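# Close spring-loaded cabinet door and slide its bolt up

## Task

Push the cabinet door closed against the spring that keeps reopening it, then slide the bolt on the door's top edge upward until it sits deep inside the bracket on the frame above. The door and bolt must stay that way with the robot no longer holding them.

## Robot and tools

Robot: one Doosan M1013 six-joint arm carrying a two-finger parallel gripper whose pads open to 50 mm. There is only one arm, so every motion argument describes this single gripper.

Frames. Results report the gripper in the scene frame. The origin is on the table top under the arm base, +z is up, and +y is to the left when facing along +x. end_effector_position is in metres, end_effector_quat_wxyz is the orientation, and velocities are in m/s and rad/s. The printed position can be a little wrong, especially far from the base. Motion commands use the gripper's own axes instead. The fingers point along gripper +z and close along gripper x. end_effector_position is the midpoint between the pads, and the fingertips reach 17.5 mm further. That point lies 25 mm toward gripper -y from the last joint's axis, so a pure rotation pivots about it. A flat block about 9 cm long sticks out toward gripper -y and can hit things.

Row format, shared by execute_actions and move: 9 numbers, each in [-1, 1], in this order: dx, dy, dz, rx, ry, rz, position, force_limit, speed. The first six are an offset, not a pose. They are measured in gripper axes from the gripper's measured pose when the action starts. 1.0 equals 0.6 m of travel or 180 degrees of turn. rx, ry, rz form one rotation vector. position: +1 is fully open, about -0.65 is pads touching, and -1 means close until something stops the fingers. force_limit sets pad force: -1 is about 20 N, 0 about 102 N, +1 about 185 N, and the actual force can be up to about 17% higher. speed sets finger speed: -1 is 20 mm/s, 0 is 85 mm/s, +1 is 150 mm/s.

execute_actions(actions): actions holds up to 15 actions, run one after another. Each action is a table of up to 15 rows, one per 1/30 s step, and a short table repeats its final row until 15 steps (0.5 s) are used. All rows in an action are offsets from that action's start pose; they do not add up. The first action of a call starts from the last pose a result reported. At every step the commanded pose is clipped to at most 70 mm and 16 degrees from the measured pose, so large offsets need several actions, and the arm only continues to the last clipped pose. An empty list just returns state and images.

move(target, speed, blocking): target is one 9-number row whose offset counts from the pose in the most recent result that showed one. The gripper travels in a straight line, turning the shorter way. speed is the path's top speed in m/s, from 0.002 to 0.5 (default 0.25); turning is capped at twice that value in rad/s. Paths run 0.5 to 10 s and are cut off at 10 s. The path ignores obstacles, and the hand may lag, drift or overshoot speed, mainly with the arm stretched out. Finger values are sent at the start. With blocking=false you get a result after 0.5 s while the arm keeps going; use wait(0) to check, and call wait or stop before sending more motion. The extra "move:" line gives the ending (done, off_target, moving, held, fault), any limits (paced means the sent pose was clipped; held means a check blocked steps, after which the arm may speed up sharply), and the remaining distance to target.

wait(seconds): 0 to 10; the arm keeps its last command and a running move goes on. stop(): brakes a running move; it needs some room, and the fingers continue. zoom_image(camera, region): camera is cam_head_left, cam_head_right or cam_wrist; region is [x0, y0, x1, y1] in that image's pixels, top-left origin, at most 504 by 504. read_manual(section): only "licences", no motion. finished_scene(scene): ends the given scene number after the robot holds its last command; it is final.

Cameras: cam_head_left and cam_head_right are 896x504 fixed pinhole views; cam_wrist is a 504x504 fisheye on the hand. Calibration lines give K, distortion and T_world_to_cam mapping scene-frame points into each camera.

Other result lines. "Hand target" is the pose the controller is now heading for. "pose unreachable" means the clearance check altered or blocked the command. object_status: 0 fingers moving, 1 blocked while opening, 2 blocked while closing (a real grip), 3 reached the requested opening or pads met. Any new position value resets it to 0 for a moment. The opening in mm is about (250 - position_measured) x 0.202. Stopped fingers only take a new force_limit or speed once position changes by at least 0.01. Joint torques and Flange force show contact loads; Flange force may say "no reading". MOTOR HOT warns of heating; past the limit an OVER-TEMPERATURE FAULT brakes the arm.

Faults: if a joint's contact torque reaches its load limit (waist and shoulder 316, elbow 148, the three wrist joints 41.8 N m), or any outside force reaches 144 N, the arm halts for 10 s, yields to the contact and drops the remainder of the call.

Suggested order: locate door, handle and bolt in the images; push the door shut with a slow, gentle contact; keep it closed while driving the bolt upward deep into the bracket; let go and back off; confirm from images that the door stays closed with the bolt engaged; then call finished_scene. Avoid: fast contacts or slamming the door, targets set far beyond the contact point (the stiff arm can fault), knocking things over, and ending while the gripper is still the thing holding the door shut.

Each tool is called after "Emit:" by a JSON object that holds its "fn" and its "kwargs".

## Session

Emit:
{"fn": "execute_actions", "kwargs": {"actions": []}}

Scene clock: 0.00 s.
end_effector_position=(+0.5009, -0.0026, +0.1819) position_measured=3 object_status=3 end_effector_quat_wxyz=(+0.353, +0.293, +0.833, +0.309) end_effector_velocity=(-0.000, +0.000, -0.000) end_effector_angular_velocity=(+0.000, +0.000, +0.000)
Joint positions: [-0.422 -0.102  2.57   1.741  0.647 -2.808]
Joint velocities: [-0.    -0.     0.001 -0.     0.     0.   ]
Joint torques (N m, as the joint torque sensors report them, + toward a larger angle): no reading
Flange force (N, the push that the arm receives, along the gripper's own x y z axes): no reading
Hand target: +0.501, -0.003, +0.182; +0.353, +0.293, +0.833, +0.309

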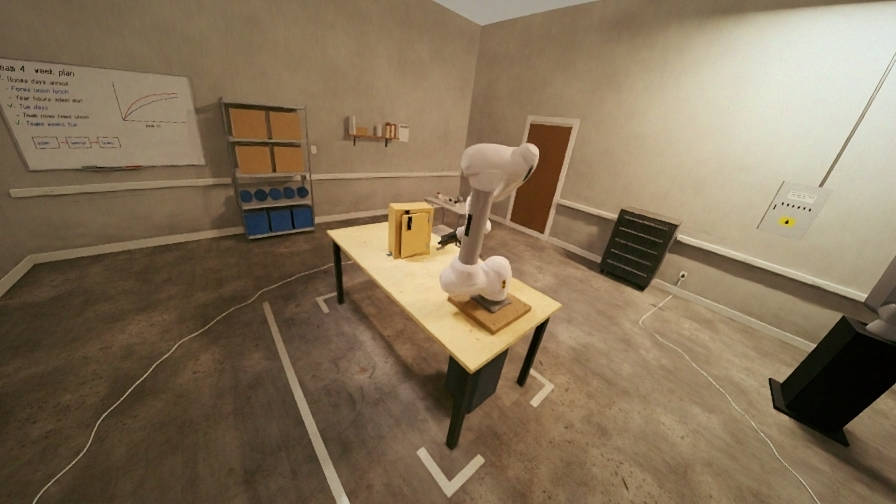

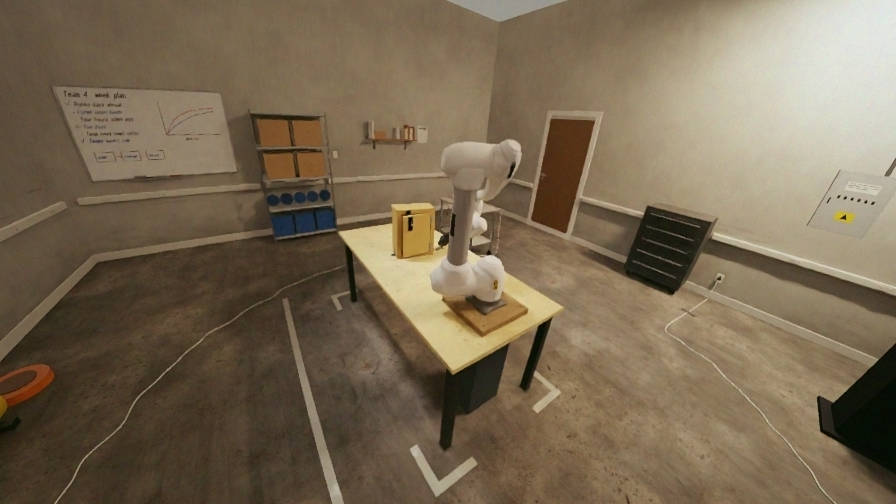

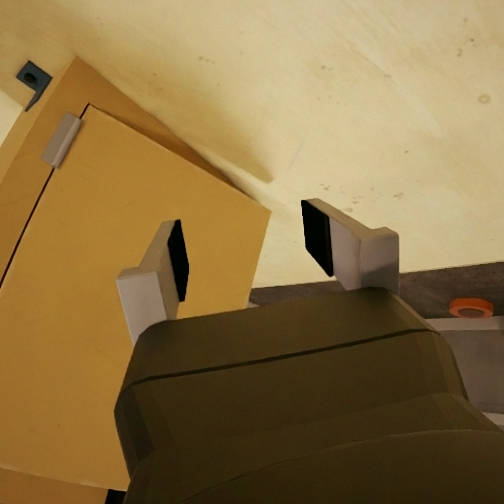

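Emit:
{"fn": "zoom_image", "kwargs": {"camera": "cam_head_left", "region": [370,190,490,270]}}

Emit:
{"fn": "zoom_image", "kwargs": {"camera": "cam_head_right", "region": [370,190,490,270]}}

Region (370, 190, 490, 270) of cam_head_left's 896x504 image, scaled by 4.200, with more detail than that image has.

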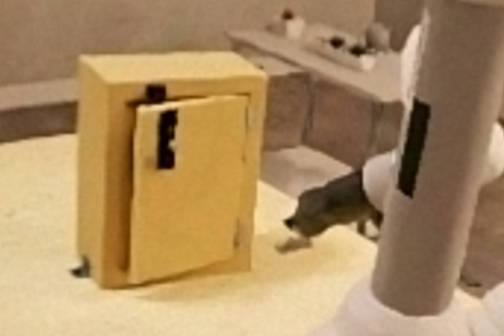

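Region (370, 190, 490, 270) of cam_head_right's 896x504 image, scaled by 4.200, with more detail than that image has.

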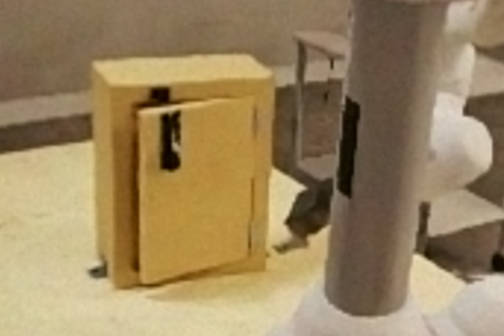

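Emit:
{"fn": "move", "kwargs": {"target": [0.102,0.235,-0.07,0,0,0.611,1,0,0], "speed": 0.5}}

Emit:
{"fn": "move", "kwargs": {"target": [0,0,0,0.036,0.252,0.563,1,0,0], "speed": 0.4}}

Scene clock: 25.13 s.
end_effector_position=(+0.4711, +0.1176, +0.2820) position_measured=3 object_status=3 end_effector_quat_wxyz=(-0.051, +0.850, +0.238, +0.467) end_effector_velocity=(-0.000, -0.000, -0.000) end_effector_angular_velocity=(-0.001, +0.008, -0.001)
Joint positions: [-0.152 -0.35   2.523  1.434  0.437 -0.321]
Joint velocities: [ 0.    -0.001 -0.003 -0.025 -0.001  0.026]
Joint torques (N m, as the joint torque sensors report them, + toward a larger angle): [  2.3   -0.04 -38.26   1.32   0.42   0.3 ]
Flange force (N, the push that the arm receives, along the gripper's own x y z axes): no reading
Hand target: +0.471, +0.118, +0.282; -0.051, +0.850, +0.238, +0.466
Off the commanded pose: 0.000 m, 0 deg.
move: done
camera_calibration (this result's frames):
cam_wrist: T_world_to_cam=[[0.442701, 0.241017, 0.863671, -0.477236], [0.144742, -0.969775, 0.196434, -0.0145093], [0.88491, 0.038048, -0.464206, -0.143331], [0, 0, 0, 1]] pos_world=[0.340208, 0.106405, 0.34849]

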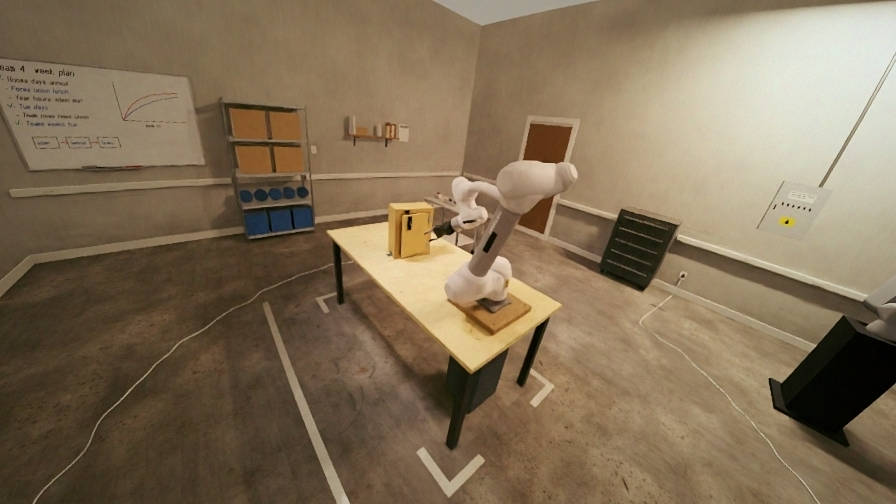

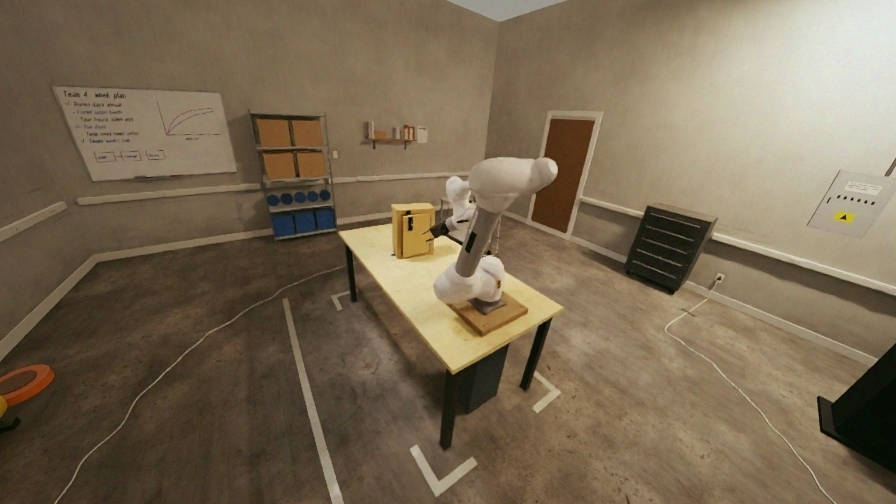

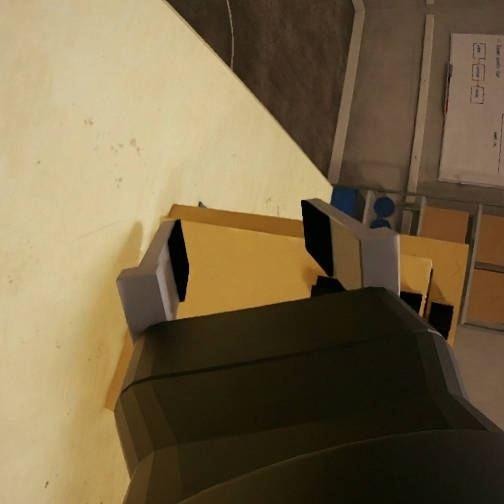

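Scene clock: 28.23 s.
end_effector_position=(+0.4715, +0.1171, +0.2824) position_measured=3 object_status=3 end_effector_quat_wxyz=(+0.500, -0.499, +0.500, -0.501) end_effector_velocity=(+0.000, +0.002, -0.000) end_effector_angular_velocity=(+0.001, -0.004, +0.003)
Joint positions: [ 0.425  0.132  2.793  3.587  1.372 -0.086]
Joint velocities: [ 0.002  0.008 -0.    -0.002  0.01   0.005]
Joint torques (N m, as the joint torque sensors report them, + toward a larger angle): [  0.39 -21.45   1.68  -1.43   3.19   0.16]
Flange force (N, the push that the arm receives, along the gripper's own x y z axes): no reading
Hand target: +0.472, +0.117, +0.282; +0.500, -0.499, +0.500, -0.501
Off the commanded pose: 0.001 m, 0 deg.
joint sent to its limit — the command would take joint 3 (elbow) past its upper limit, so that joint was sent only as far as its limit.
move: done
camera_calibration (this result's frames):
cam_wrist: T_world_to_cam=[[-0.0702372, -0.992067, -0.104254, 0.181984], [-0.296488, 0.120551, -0.947398, 0.388296], [0.95245, -0.0356324, -0.302603, -0.212292], [0, 0, 0, 1]] pos_world=[0.330104, 0.126166, 0.322603]

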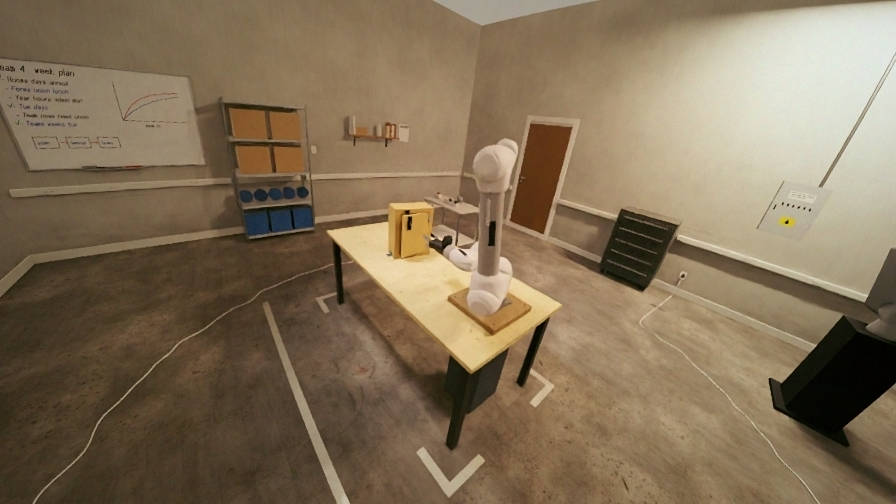

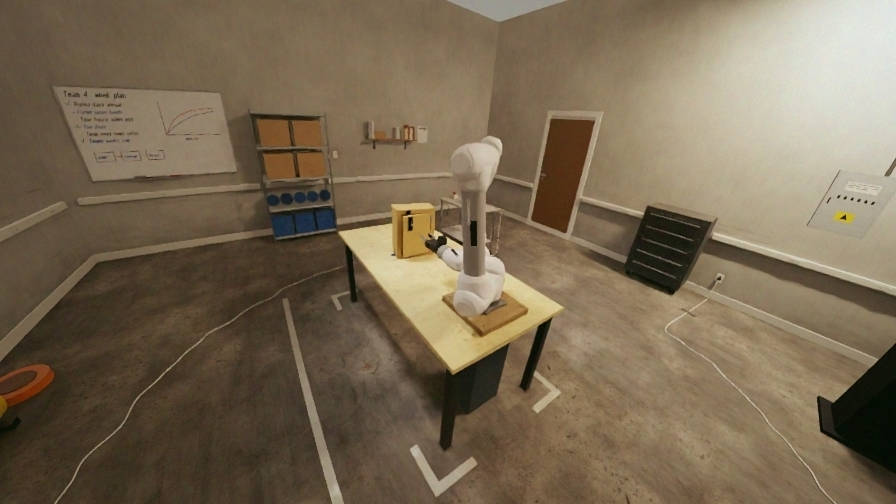

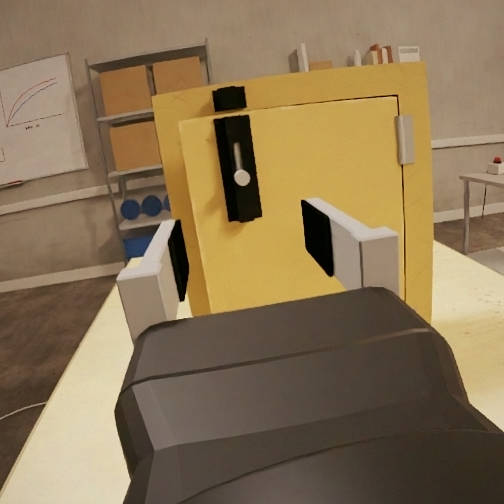

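Emit:
{"fn": "move", "kwargs": {"target": [0.008,0,0.16,0,0,0,1,0,0]}}

Emit:
{"fn": "zoom_image", "kwargs": {"camera": "cam_wrist", "region": [130,30,380,280]}}

Scene clock: 35.50 s.
end_effector_position=(+0.5674, +0.1122, +0.2825) position_measured=3 object_status=3 end_effector_quat_wxyz=(+0.500, -0.499, +0.500, -0.501) end_effector_velocity=(+0.001, -0.000, +0.000) end_effector_angular_velocity=(+0.000, -0.000, -0.000)
Joint positions: [ 0.269  0.214  2.65   3.432  1.301 -0.072]
Joint velocities: [-0.001  0.    -0.001 -0.001 -0.001  0.   ]
Joint torques (N m, as the joint torque sensors report them, + toward a larger angle): [ -1.23 -33.4  -11.94  -1.74   2.93   0.21]
Flange force (N, the push that the arm receives, along the gripper's own x y z axes): [-4.7 -9.4 -0.7]
Hand target: +0.567, +0.112, +0.282; +0.500, -0.499, +0.500, -0.501
Off the commanded pose: 0.000 m, 0 deg.
move: done
camera_calibration (this result's frames):
cam_wrist: T_world_to_cam=[[-0.0702293, -0.992051, -0.104415, 0.183883], [-0.29652, 0.120703, -0.947368, 0.417372], [0.952441, -0.0355719, -0.30264, -0.303803], [0, 0, 0, 1]] pos_world=[0.426028, 0.121237, 0.322663]

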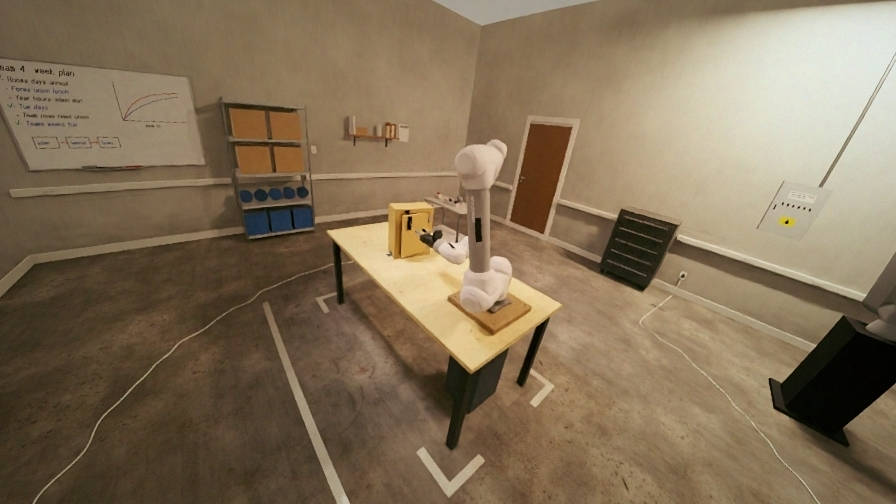

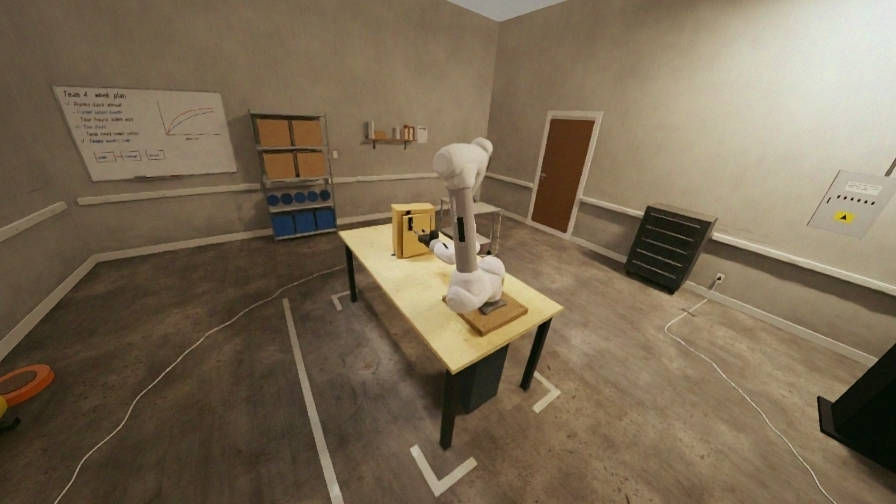

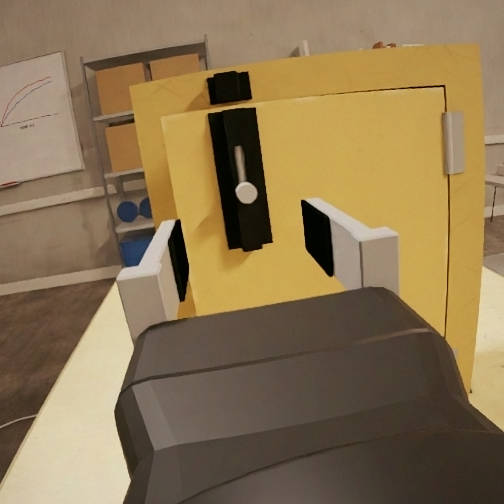

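Region (130, 30, 380, 280) of cam_wrist's 504x504 image, scaled by 2.016, with more detail than that image has.

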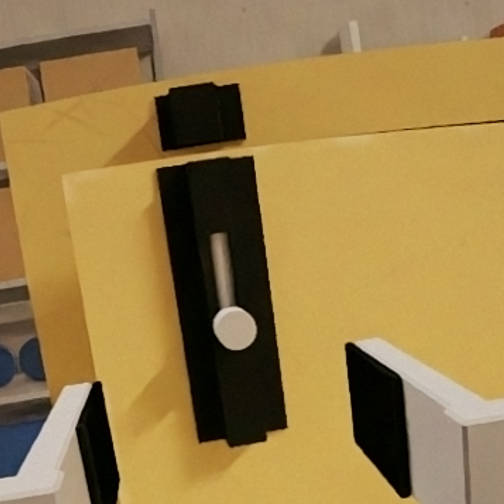

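Emit:
{"fn": "move", "kwargs": {"target": [0.003,0.036,0.14,0,0,0,-0.5,0,0]}}

Scene clock: 42.13 s.
end_effector_position=(+0.6514, +0.1103, +0.2610) position_measured=227 object_status=3 end_effector_quat_wxyz=(+0.500, -0.499, +0.500, -0.501) end_effector_velocity=(+0.001, +0.000, -0.001) end_effector_angular_velocity=(+0.000, +0.001, +0.000)
Joint positions: [ 0.201  0.344  2.518  3.362  1.294 -0.054]
Joint velocities: [-0.001  0.002 -0.002 -0.001 -0.001  0.   ]
Joint torques (N m, as the joint torque sensors report them, + toward a larger angle): [  1.1  -48.63 -12.15  -1.78   3.     0.06]
Flange force (N, the push that the arm receives, along the gripper's own x y z axes): [1.9 -3.5 3.4]
Hand target: +0.651, +0.110, +0.261; +0.500, -0.499, +0.500, -0.501
Off the commanded pose: 0.000 m, 0 deg.
move: done
camera_calibration (this result's frames):
cam_wrist: T_world_to_cam=[[-0.0702108, -0.992046, -0.10448, 0.185612], [-0.296516, 0.12076, -0.947362, 0.422102], [0.952443, -0.0355349, -0.302636, -0.390356], [0, 0, 0, 1]] pos_world=[0.509984, 0.119291, 0.301141]

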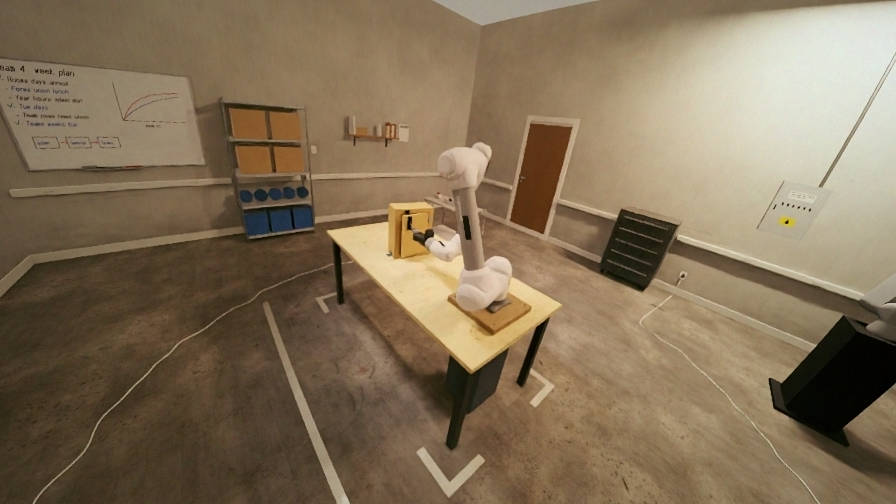

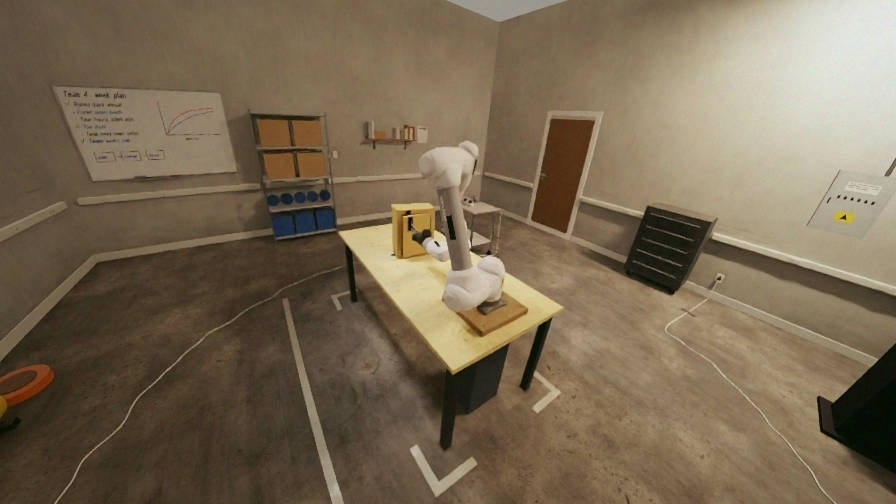

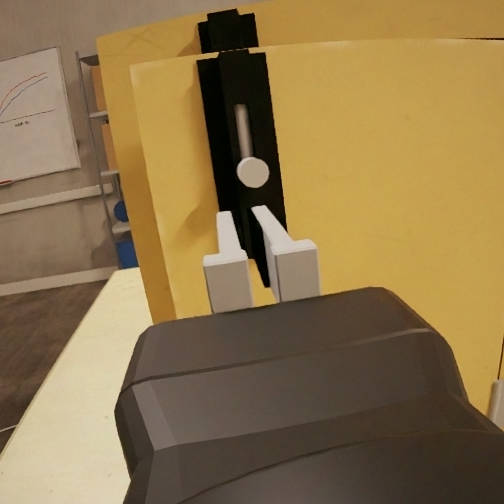

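Emit:
{"fn": "move", "kwargs": {"target": [0.006,0,0.095,0,0,0,-0.5,0,0], "speed": 0.04}}

Scene clock: 51.57 s.
end_effector_position=(+0.7083, +0.1066, +0.2610) position_measured=227 object_status=3 end_effector_quat_wxyz=(+0.500, -0.499, +0.500, -0.501) end_effector_velocity=(+0.001, +0.000, +0.000) end_effector_angular_velocity=(-0.000, +0.000, +0.000)
Joint positions: [ 0.164  0.387  2.42   3.327  1.239 -0.054]
Joint velocities: [-0.001 -0.    -0.002 -0.001 -0.002 -0.   ]
Joint torques (N m, as the joint torque sensors report them, + toward a larger angle): [ -4.46 -54.09 -19.36  -0.44   2.35   0.23]
Flange force (N, the push that the arm receives, along the gripper's own x y z axes): [-5.1 -3.4 -8.6]
Hand target: +0.708, +0.107, +0.261; +0.500, -0.499, +0.500, -0.501
Off the commanded pose: 0.000 m, 0 deg.
move: done
camera_calibration (this result's frames):
cam_wrist: T_world_to_cam=[[-0.0701738, -0.992043, -0.104528, 0.185961], [-0.296527, 0.120794, -0.947354, 0.439456], [0.952443, -0.0354842, -0.302644, -0.444706], [0, 0, 0, 1]] pos_world=[0.566918, 0.115618, 0.30117]

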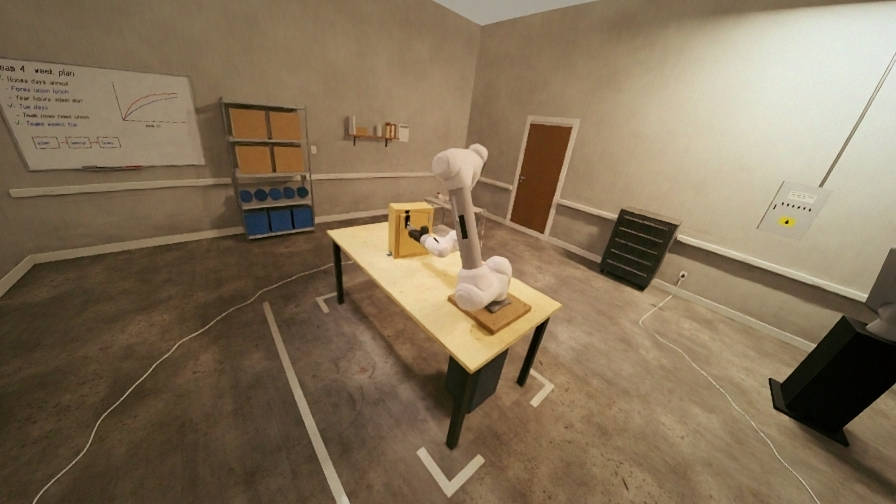

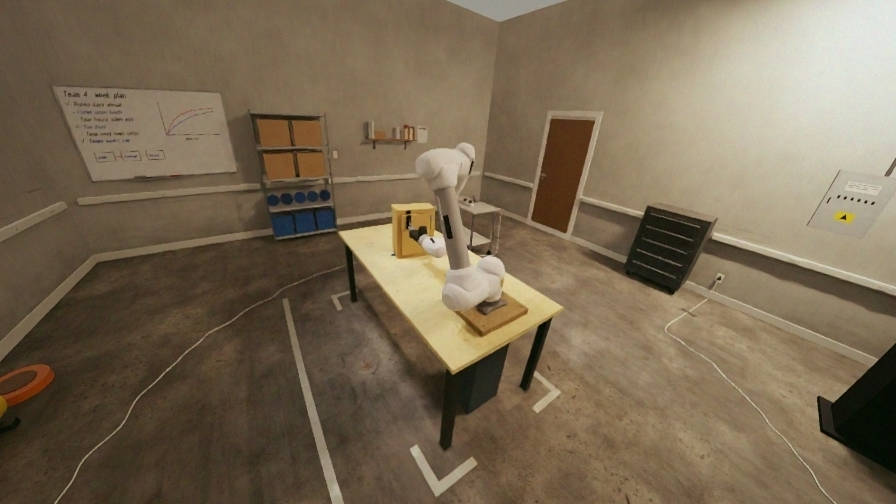

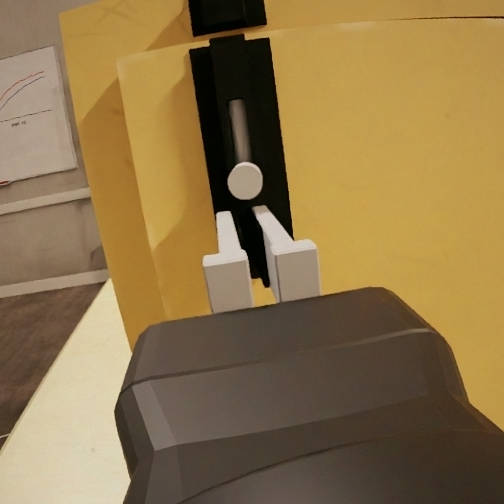

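Emit:
{"fn": "move", "kwargs": {"target": [0.002,0,0.012,0,0,0,-0.5,0,0], "speed": 0.015}}

Emit:
{"fn": "zoom_image", "kwargs": {"camera": "cam_head_left", "region": [385,195,445,255]}}

Emit:
{"fn": "zoom_image", "kwargs": {"camera": "cam_wrist", "region": [80,0,380,300]}}

Scene clock: 56.97 s.
end_effector_position=(+0.7154, +0.1054, +0.2610) position_measured=227 object_status=3 end_effector_quat_wxyz=(+0.500, -0.499, +0.500, -0.501) end_effector_velocity=(+0.001, +0.000, -0.001) end_effector_angular_velocity=(-0.000, +0.002, +0.001)
Joint positions: [ 0.158  0.392  2.408  3.321  1.232 -0.053]
Joint velocities: [-0.     0.001 -0.001 -0.001 -0.001  0.   ]
Joint torques (N m, as the joint torque sensors report them, + toward a larger angle): [ -7.91 -56.42 -21.52   0.85   2.71   0.51]
Flange force (N, the push that the arm receives, along the gripper's own x y z axes): [-9.4 0.3 -11.1]
Hand target: +0.716, +0.105, +0.261; +0.500, -0.499, +0.500, -0.501
Off the commanded pose: 0.000 m, 0 deg.
move: done
camera_calibration (this result's frames):
cam_wrist: T_world_to_cam=[[-0.0701613, -0.992046, -0.104513, 0.185265], [-0.296535, 0.120777, -0.947354, 0.441724], [0.952441, -0.0354757, -0.30265, -0.451542], [0, 0, 0, 1]] pos_world=[0.574053, 0.114423, 0.301173]

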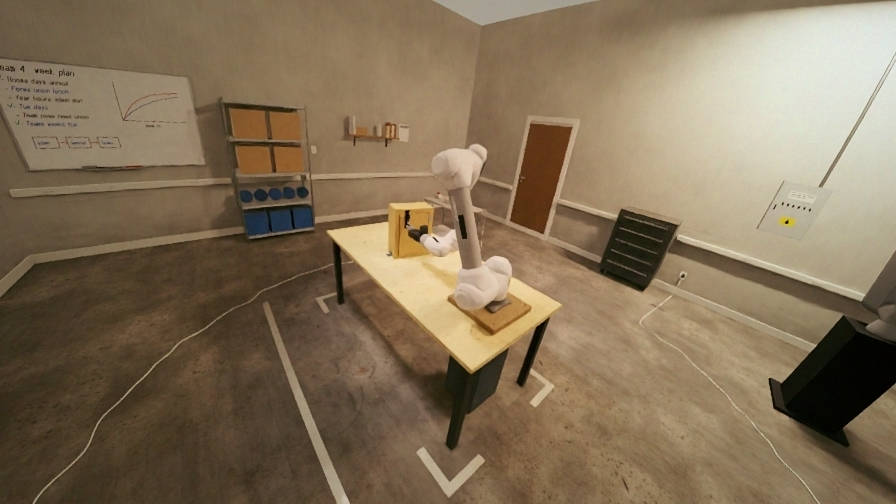

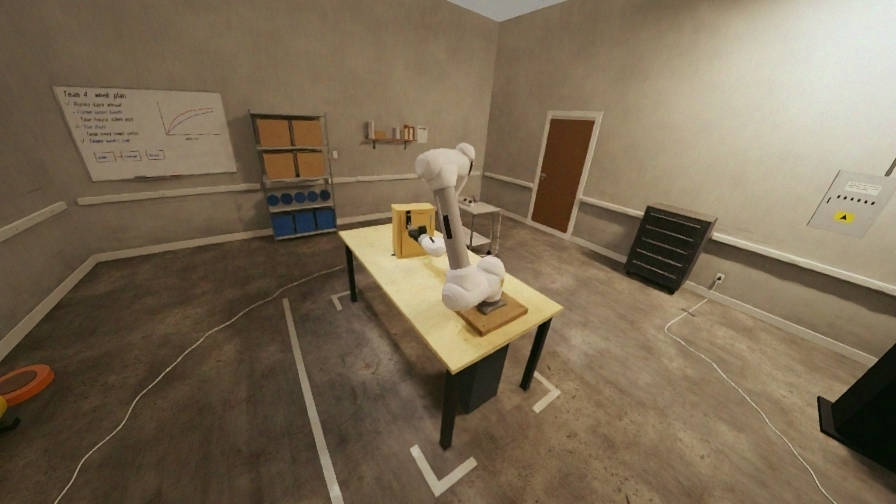

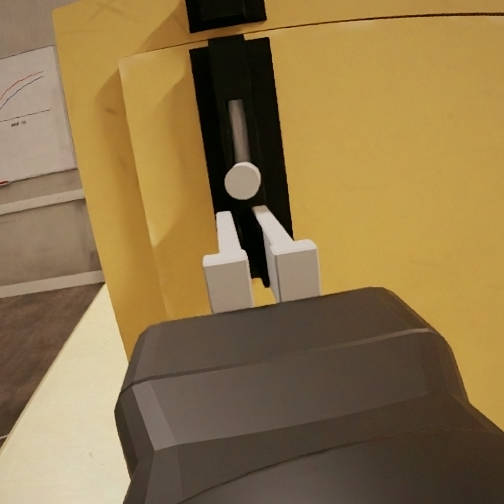

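Region (385, 195, 445, 255) of cam_head_left's 896x504 image, scaled by 8.400, with more detail than that image has.

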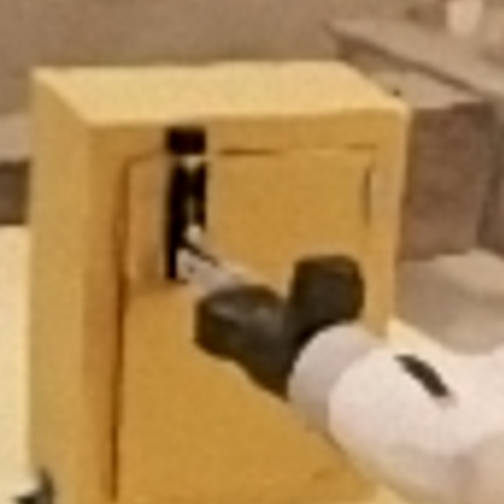

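Region (80, 0, 380, 300) of cam_wrist's 504x504 image, scaled by 1.680, with more detail than that image has.

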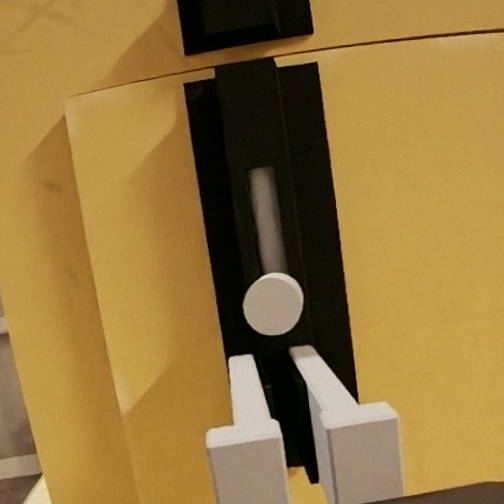

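Emit:
{"fn": "move", "kwargs": {"target": [0,-0.008,0.005,0,0,0,-0.5,0,0], "speed": 0.015}}

Scene clock: 60.80 s.
end_effector_position=(+0.7184, +0.1054, +0.2658) position_measured=227 object_status=3 end_effector_quat_wxyz=(+0.500, -0.499, +0.500, -0.501) end_effector_velocity=(+0.001, -0.002, +0.000) end_effector_angular_velocity=(+0.000, +0.001, -0.002)
Joint positions: [ 0.157  0.384  2.402  3.321  1.217 -0.055]
Joint velocities: [-0.003 -0.001 -0.001 -0.001 -0.003 -0.   ]
Joint torques (N m, as the joint torque sensors report them, + toward a larger angle): [ -2.7  -59.41 -30.41  -1.98   5.7    0.02]
Flange force (N, the push that the arm receives, along the gripper's own x y z axes): [-0.3 2.0 -19.1]
Hand target: +0.718, +0.105, +0.266; +0.500, -0.499, +0.500, -0.501
Off the commanded pose: 0.000 m, 0 deg.
move: done
camera_calibration (this result's frames):
cam_wrist: T_world_to_cam=[[-0.0701164, -0.992049, -0.104509, 0.185956], [-0.296548, 0.12076, -0.947352, 0.447117], [0.952441, -0.0354329, -0.302657, -0.452936], [0, 0, 0, 1]] pos_world=[0.577025, 0.114435, 0.305927]

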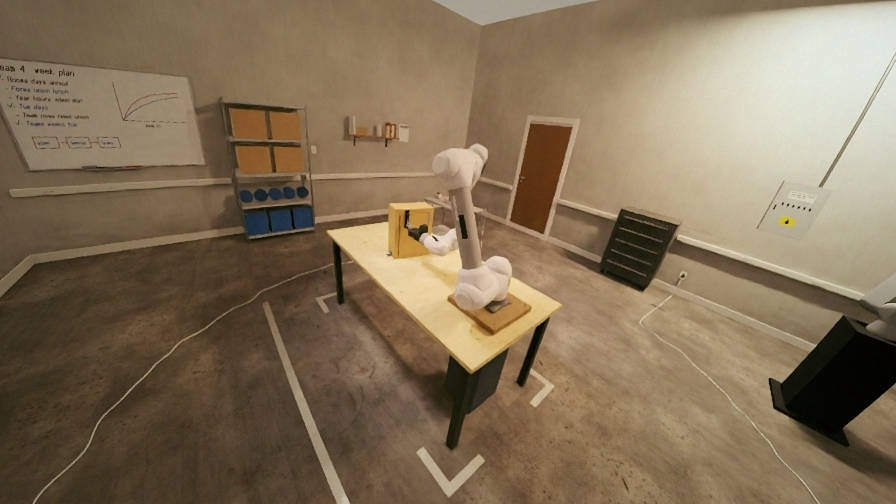

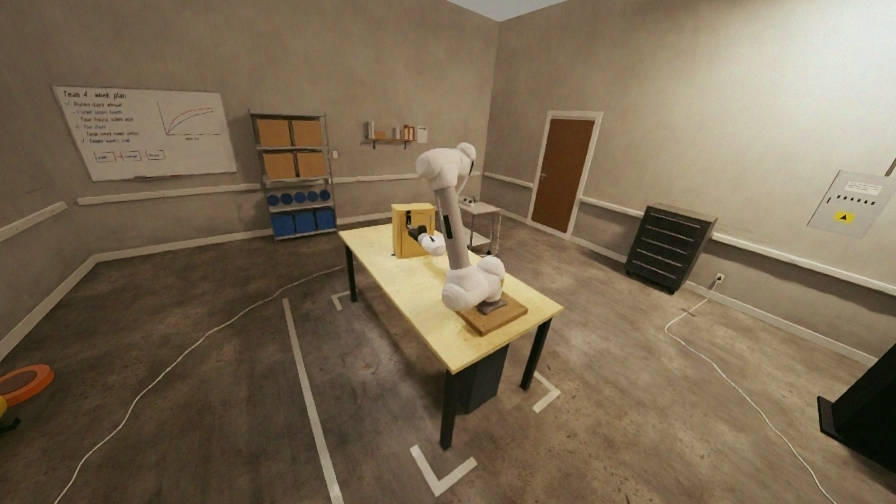

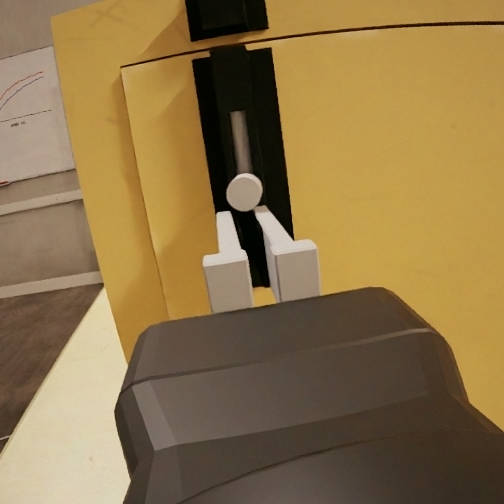

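Emit:
{"fn": "move", "kwargs": {"target": [0,-0.012,0.0025,0,0,0,-0.5,0,0], "speed": 0.015}}

Scene clock: 64.20 s.
end_effector_position=(+0.7199, +0.1054, +0.2729) position_measured=227 object_status=3 end_effector_quat_wxyz=(+0.500, -0.499, +0.500, -0.501) end_effector_velocity=(-0.000, +0.001, +0.002) end_effector_angular_velocity=(-0.000, -0.002, +0.001)
Joint positions: [ 0.156  0.369  2.398  3.321  1.198 -0.059]
Joint velocities: [ 0.001 -0.002 -0.     0.    -0.001 -0.001]
Joint torques (N m, as the joint torque sensors report them, + toward a larger angle): [ -5.54 -62.97 -34.43  -1.41   7.     0.25]
Flange force (N, the push that the arm receives, along the gripper's own x y z axes): [-5.7 9.4 -21.0]
Hand target: +0.720, +0.105, +0.273; +0.500, -0.499, +0.500, -0.501
Off the commanded pose: 0.000 m, 0 deg.
move: done
camera_calibration (this result's frames):
cam_wrist: T_world_to_cam=[[-0.0701156, -0.992048, -0.104516, 0.186811], [-0.296555, 0.120767, -0.947349, 0.454314], [0.952438, -0.0354293, -0.302664, -0.452188], [0, 0, 0, 1]] pos_world=[0.578508, 0.114439, 0.313058]

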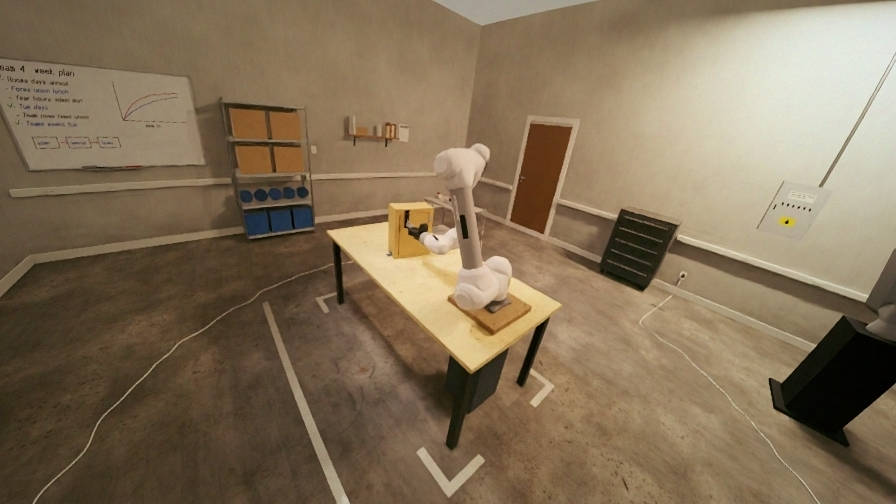

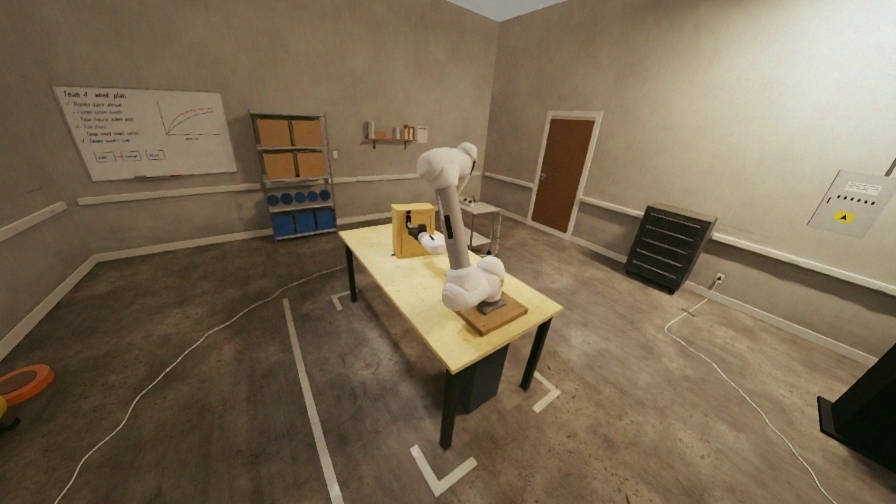

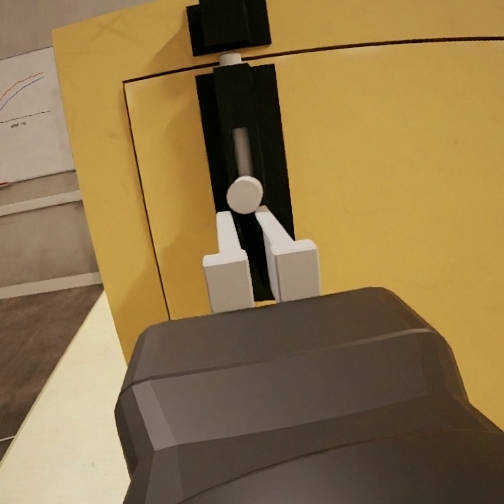

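The bolt is rising and the door looks flush.

Emit:
{"fn": "move", "kwargs": {"target": [0,-0.012,0.0005,0,0,0,-0.5,0,0], "speed": 0.012}}

Scene clock: 68.17 s.
end_effector_position=(+0.7202, +0.1054, +0.2800) position_measured=227 object_status=3 end_effector_quat_wxyz=(+0.500, -0.499, +0.500, -0.501) end_effector_velocity=(-0.001, +0.001, -0.000) end_effector_angular_velocity=(-0.000, +0.001, +0.000)
Joint positions: [ 0.156  0.354  2.395  3.322  1.181 -0.062]
Joint velocities: [ 0.001 -0.001  0.001  0.001 -0.002 -0.001]
Joint torques (N m, as the joint torque sensors report them, + toward a larger angle): [ -4.95 -63.39 -36.3   -1.32   6.94   0.02]
Flange force (N, the push that the arm receives, along the gripper's own x y z axes): [-3.4 13.1 -21.5]
Hand target: +0.720, +0.105, +0.280; +0.500, -0.499, +0.500, -0.501
Off the commanded pose: 0.000 m, 0 deg.
move: done
camera_calibration (this result's frames):
cam_wrist: T_world_to_cam=[[-0.070103, -0.992049, -0.104519, 0.187582], [-0.29656, 0.120766, -0.947348, 0.461168], [0.952438, -0.0354159, -0.302668, -0.450305], [0, 0, 0, 1]] pos_world=[0.578801, 0.114449, 0.3202]

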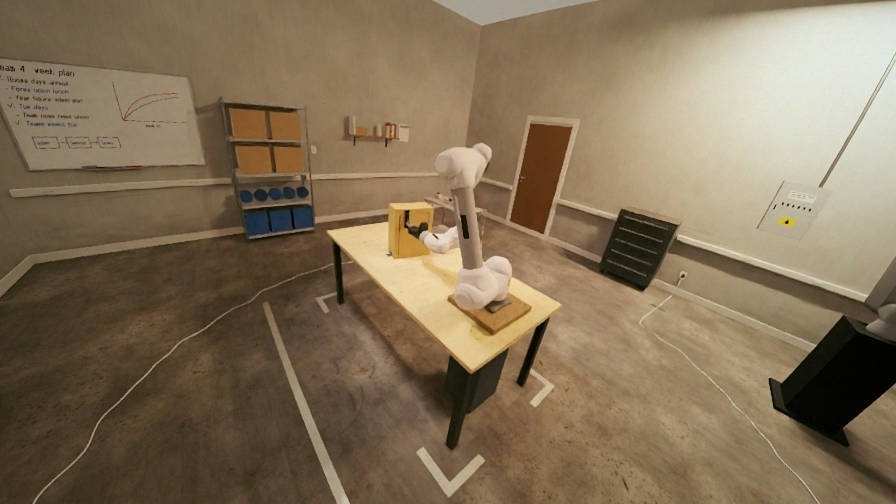

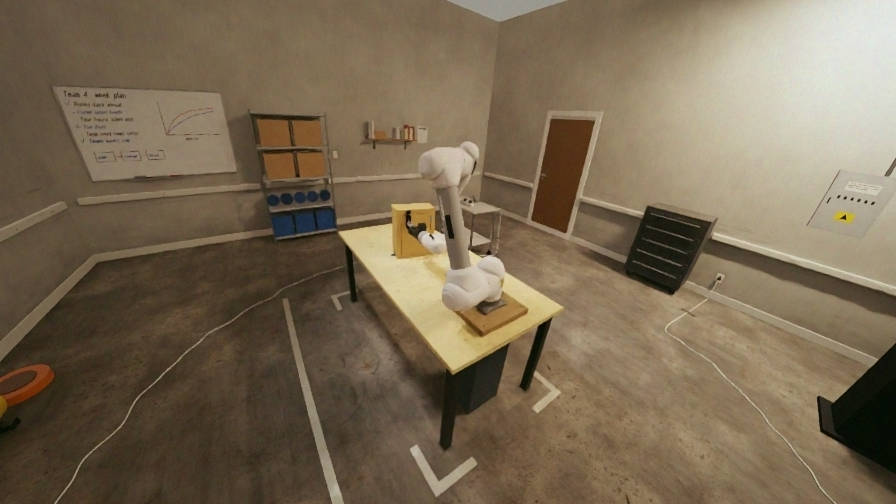

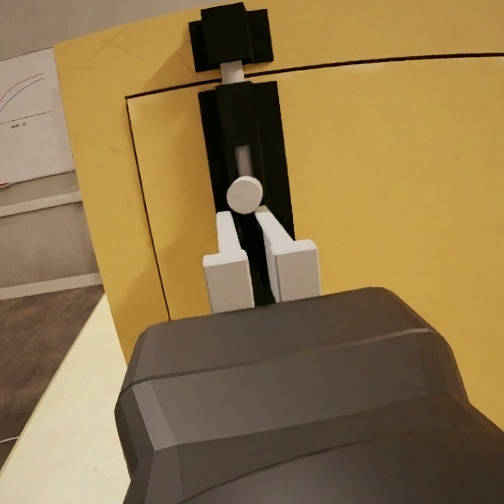

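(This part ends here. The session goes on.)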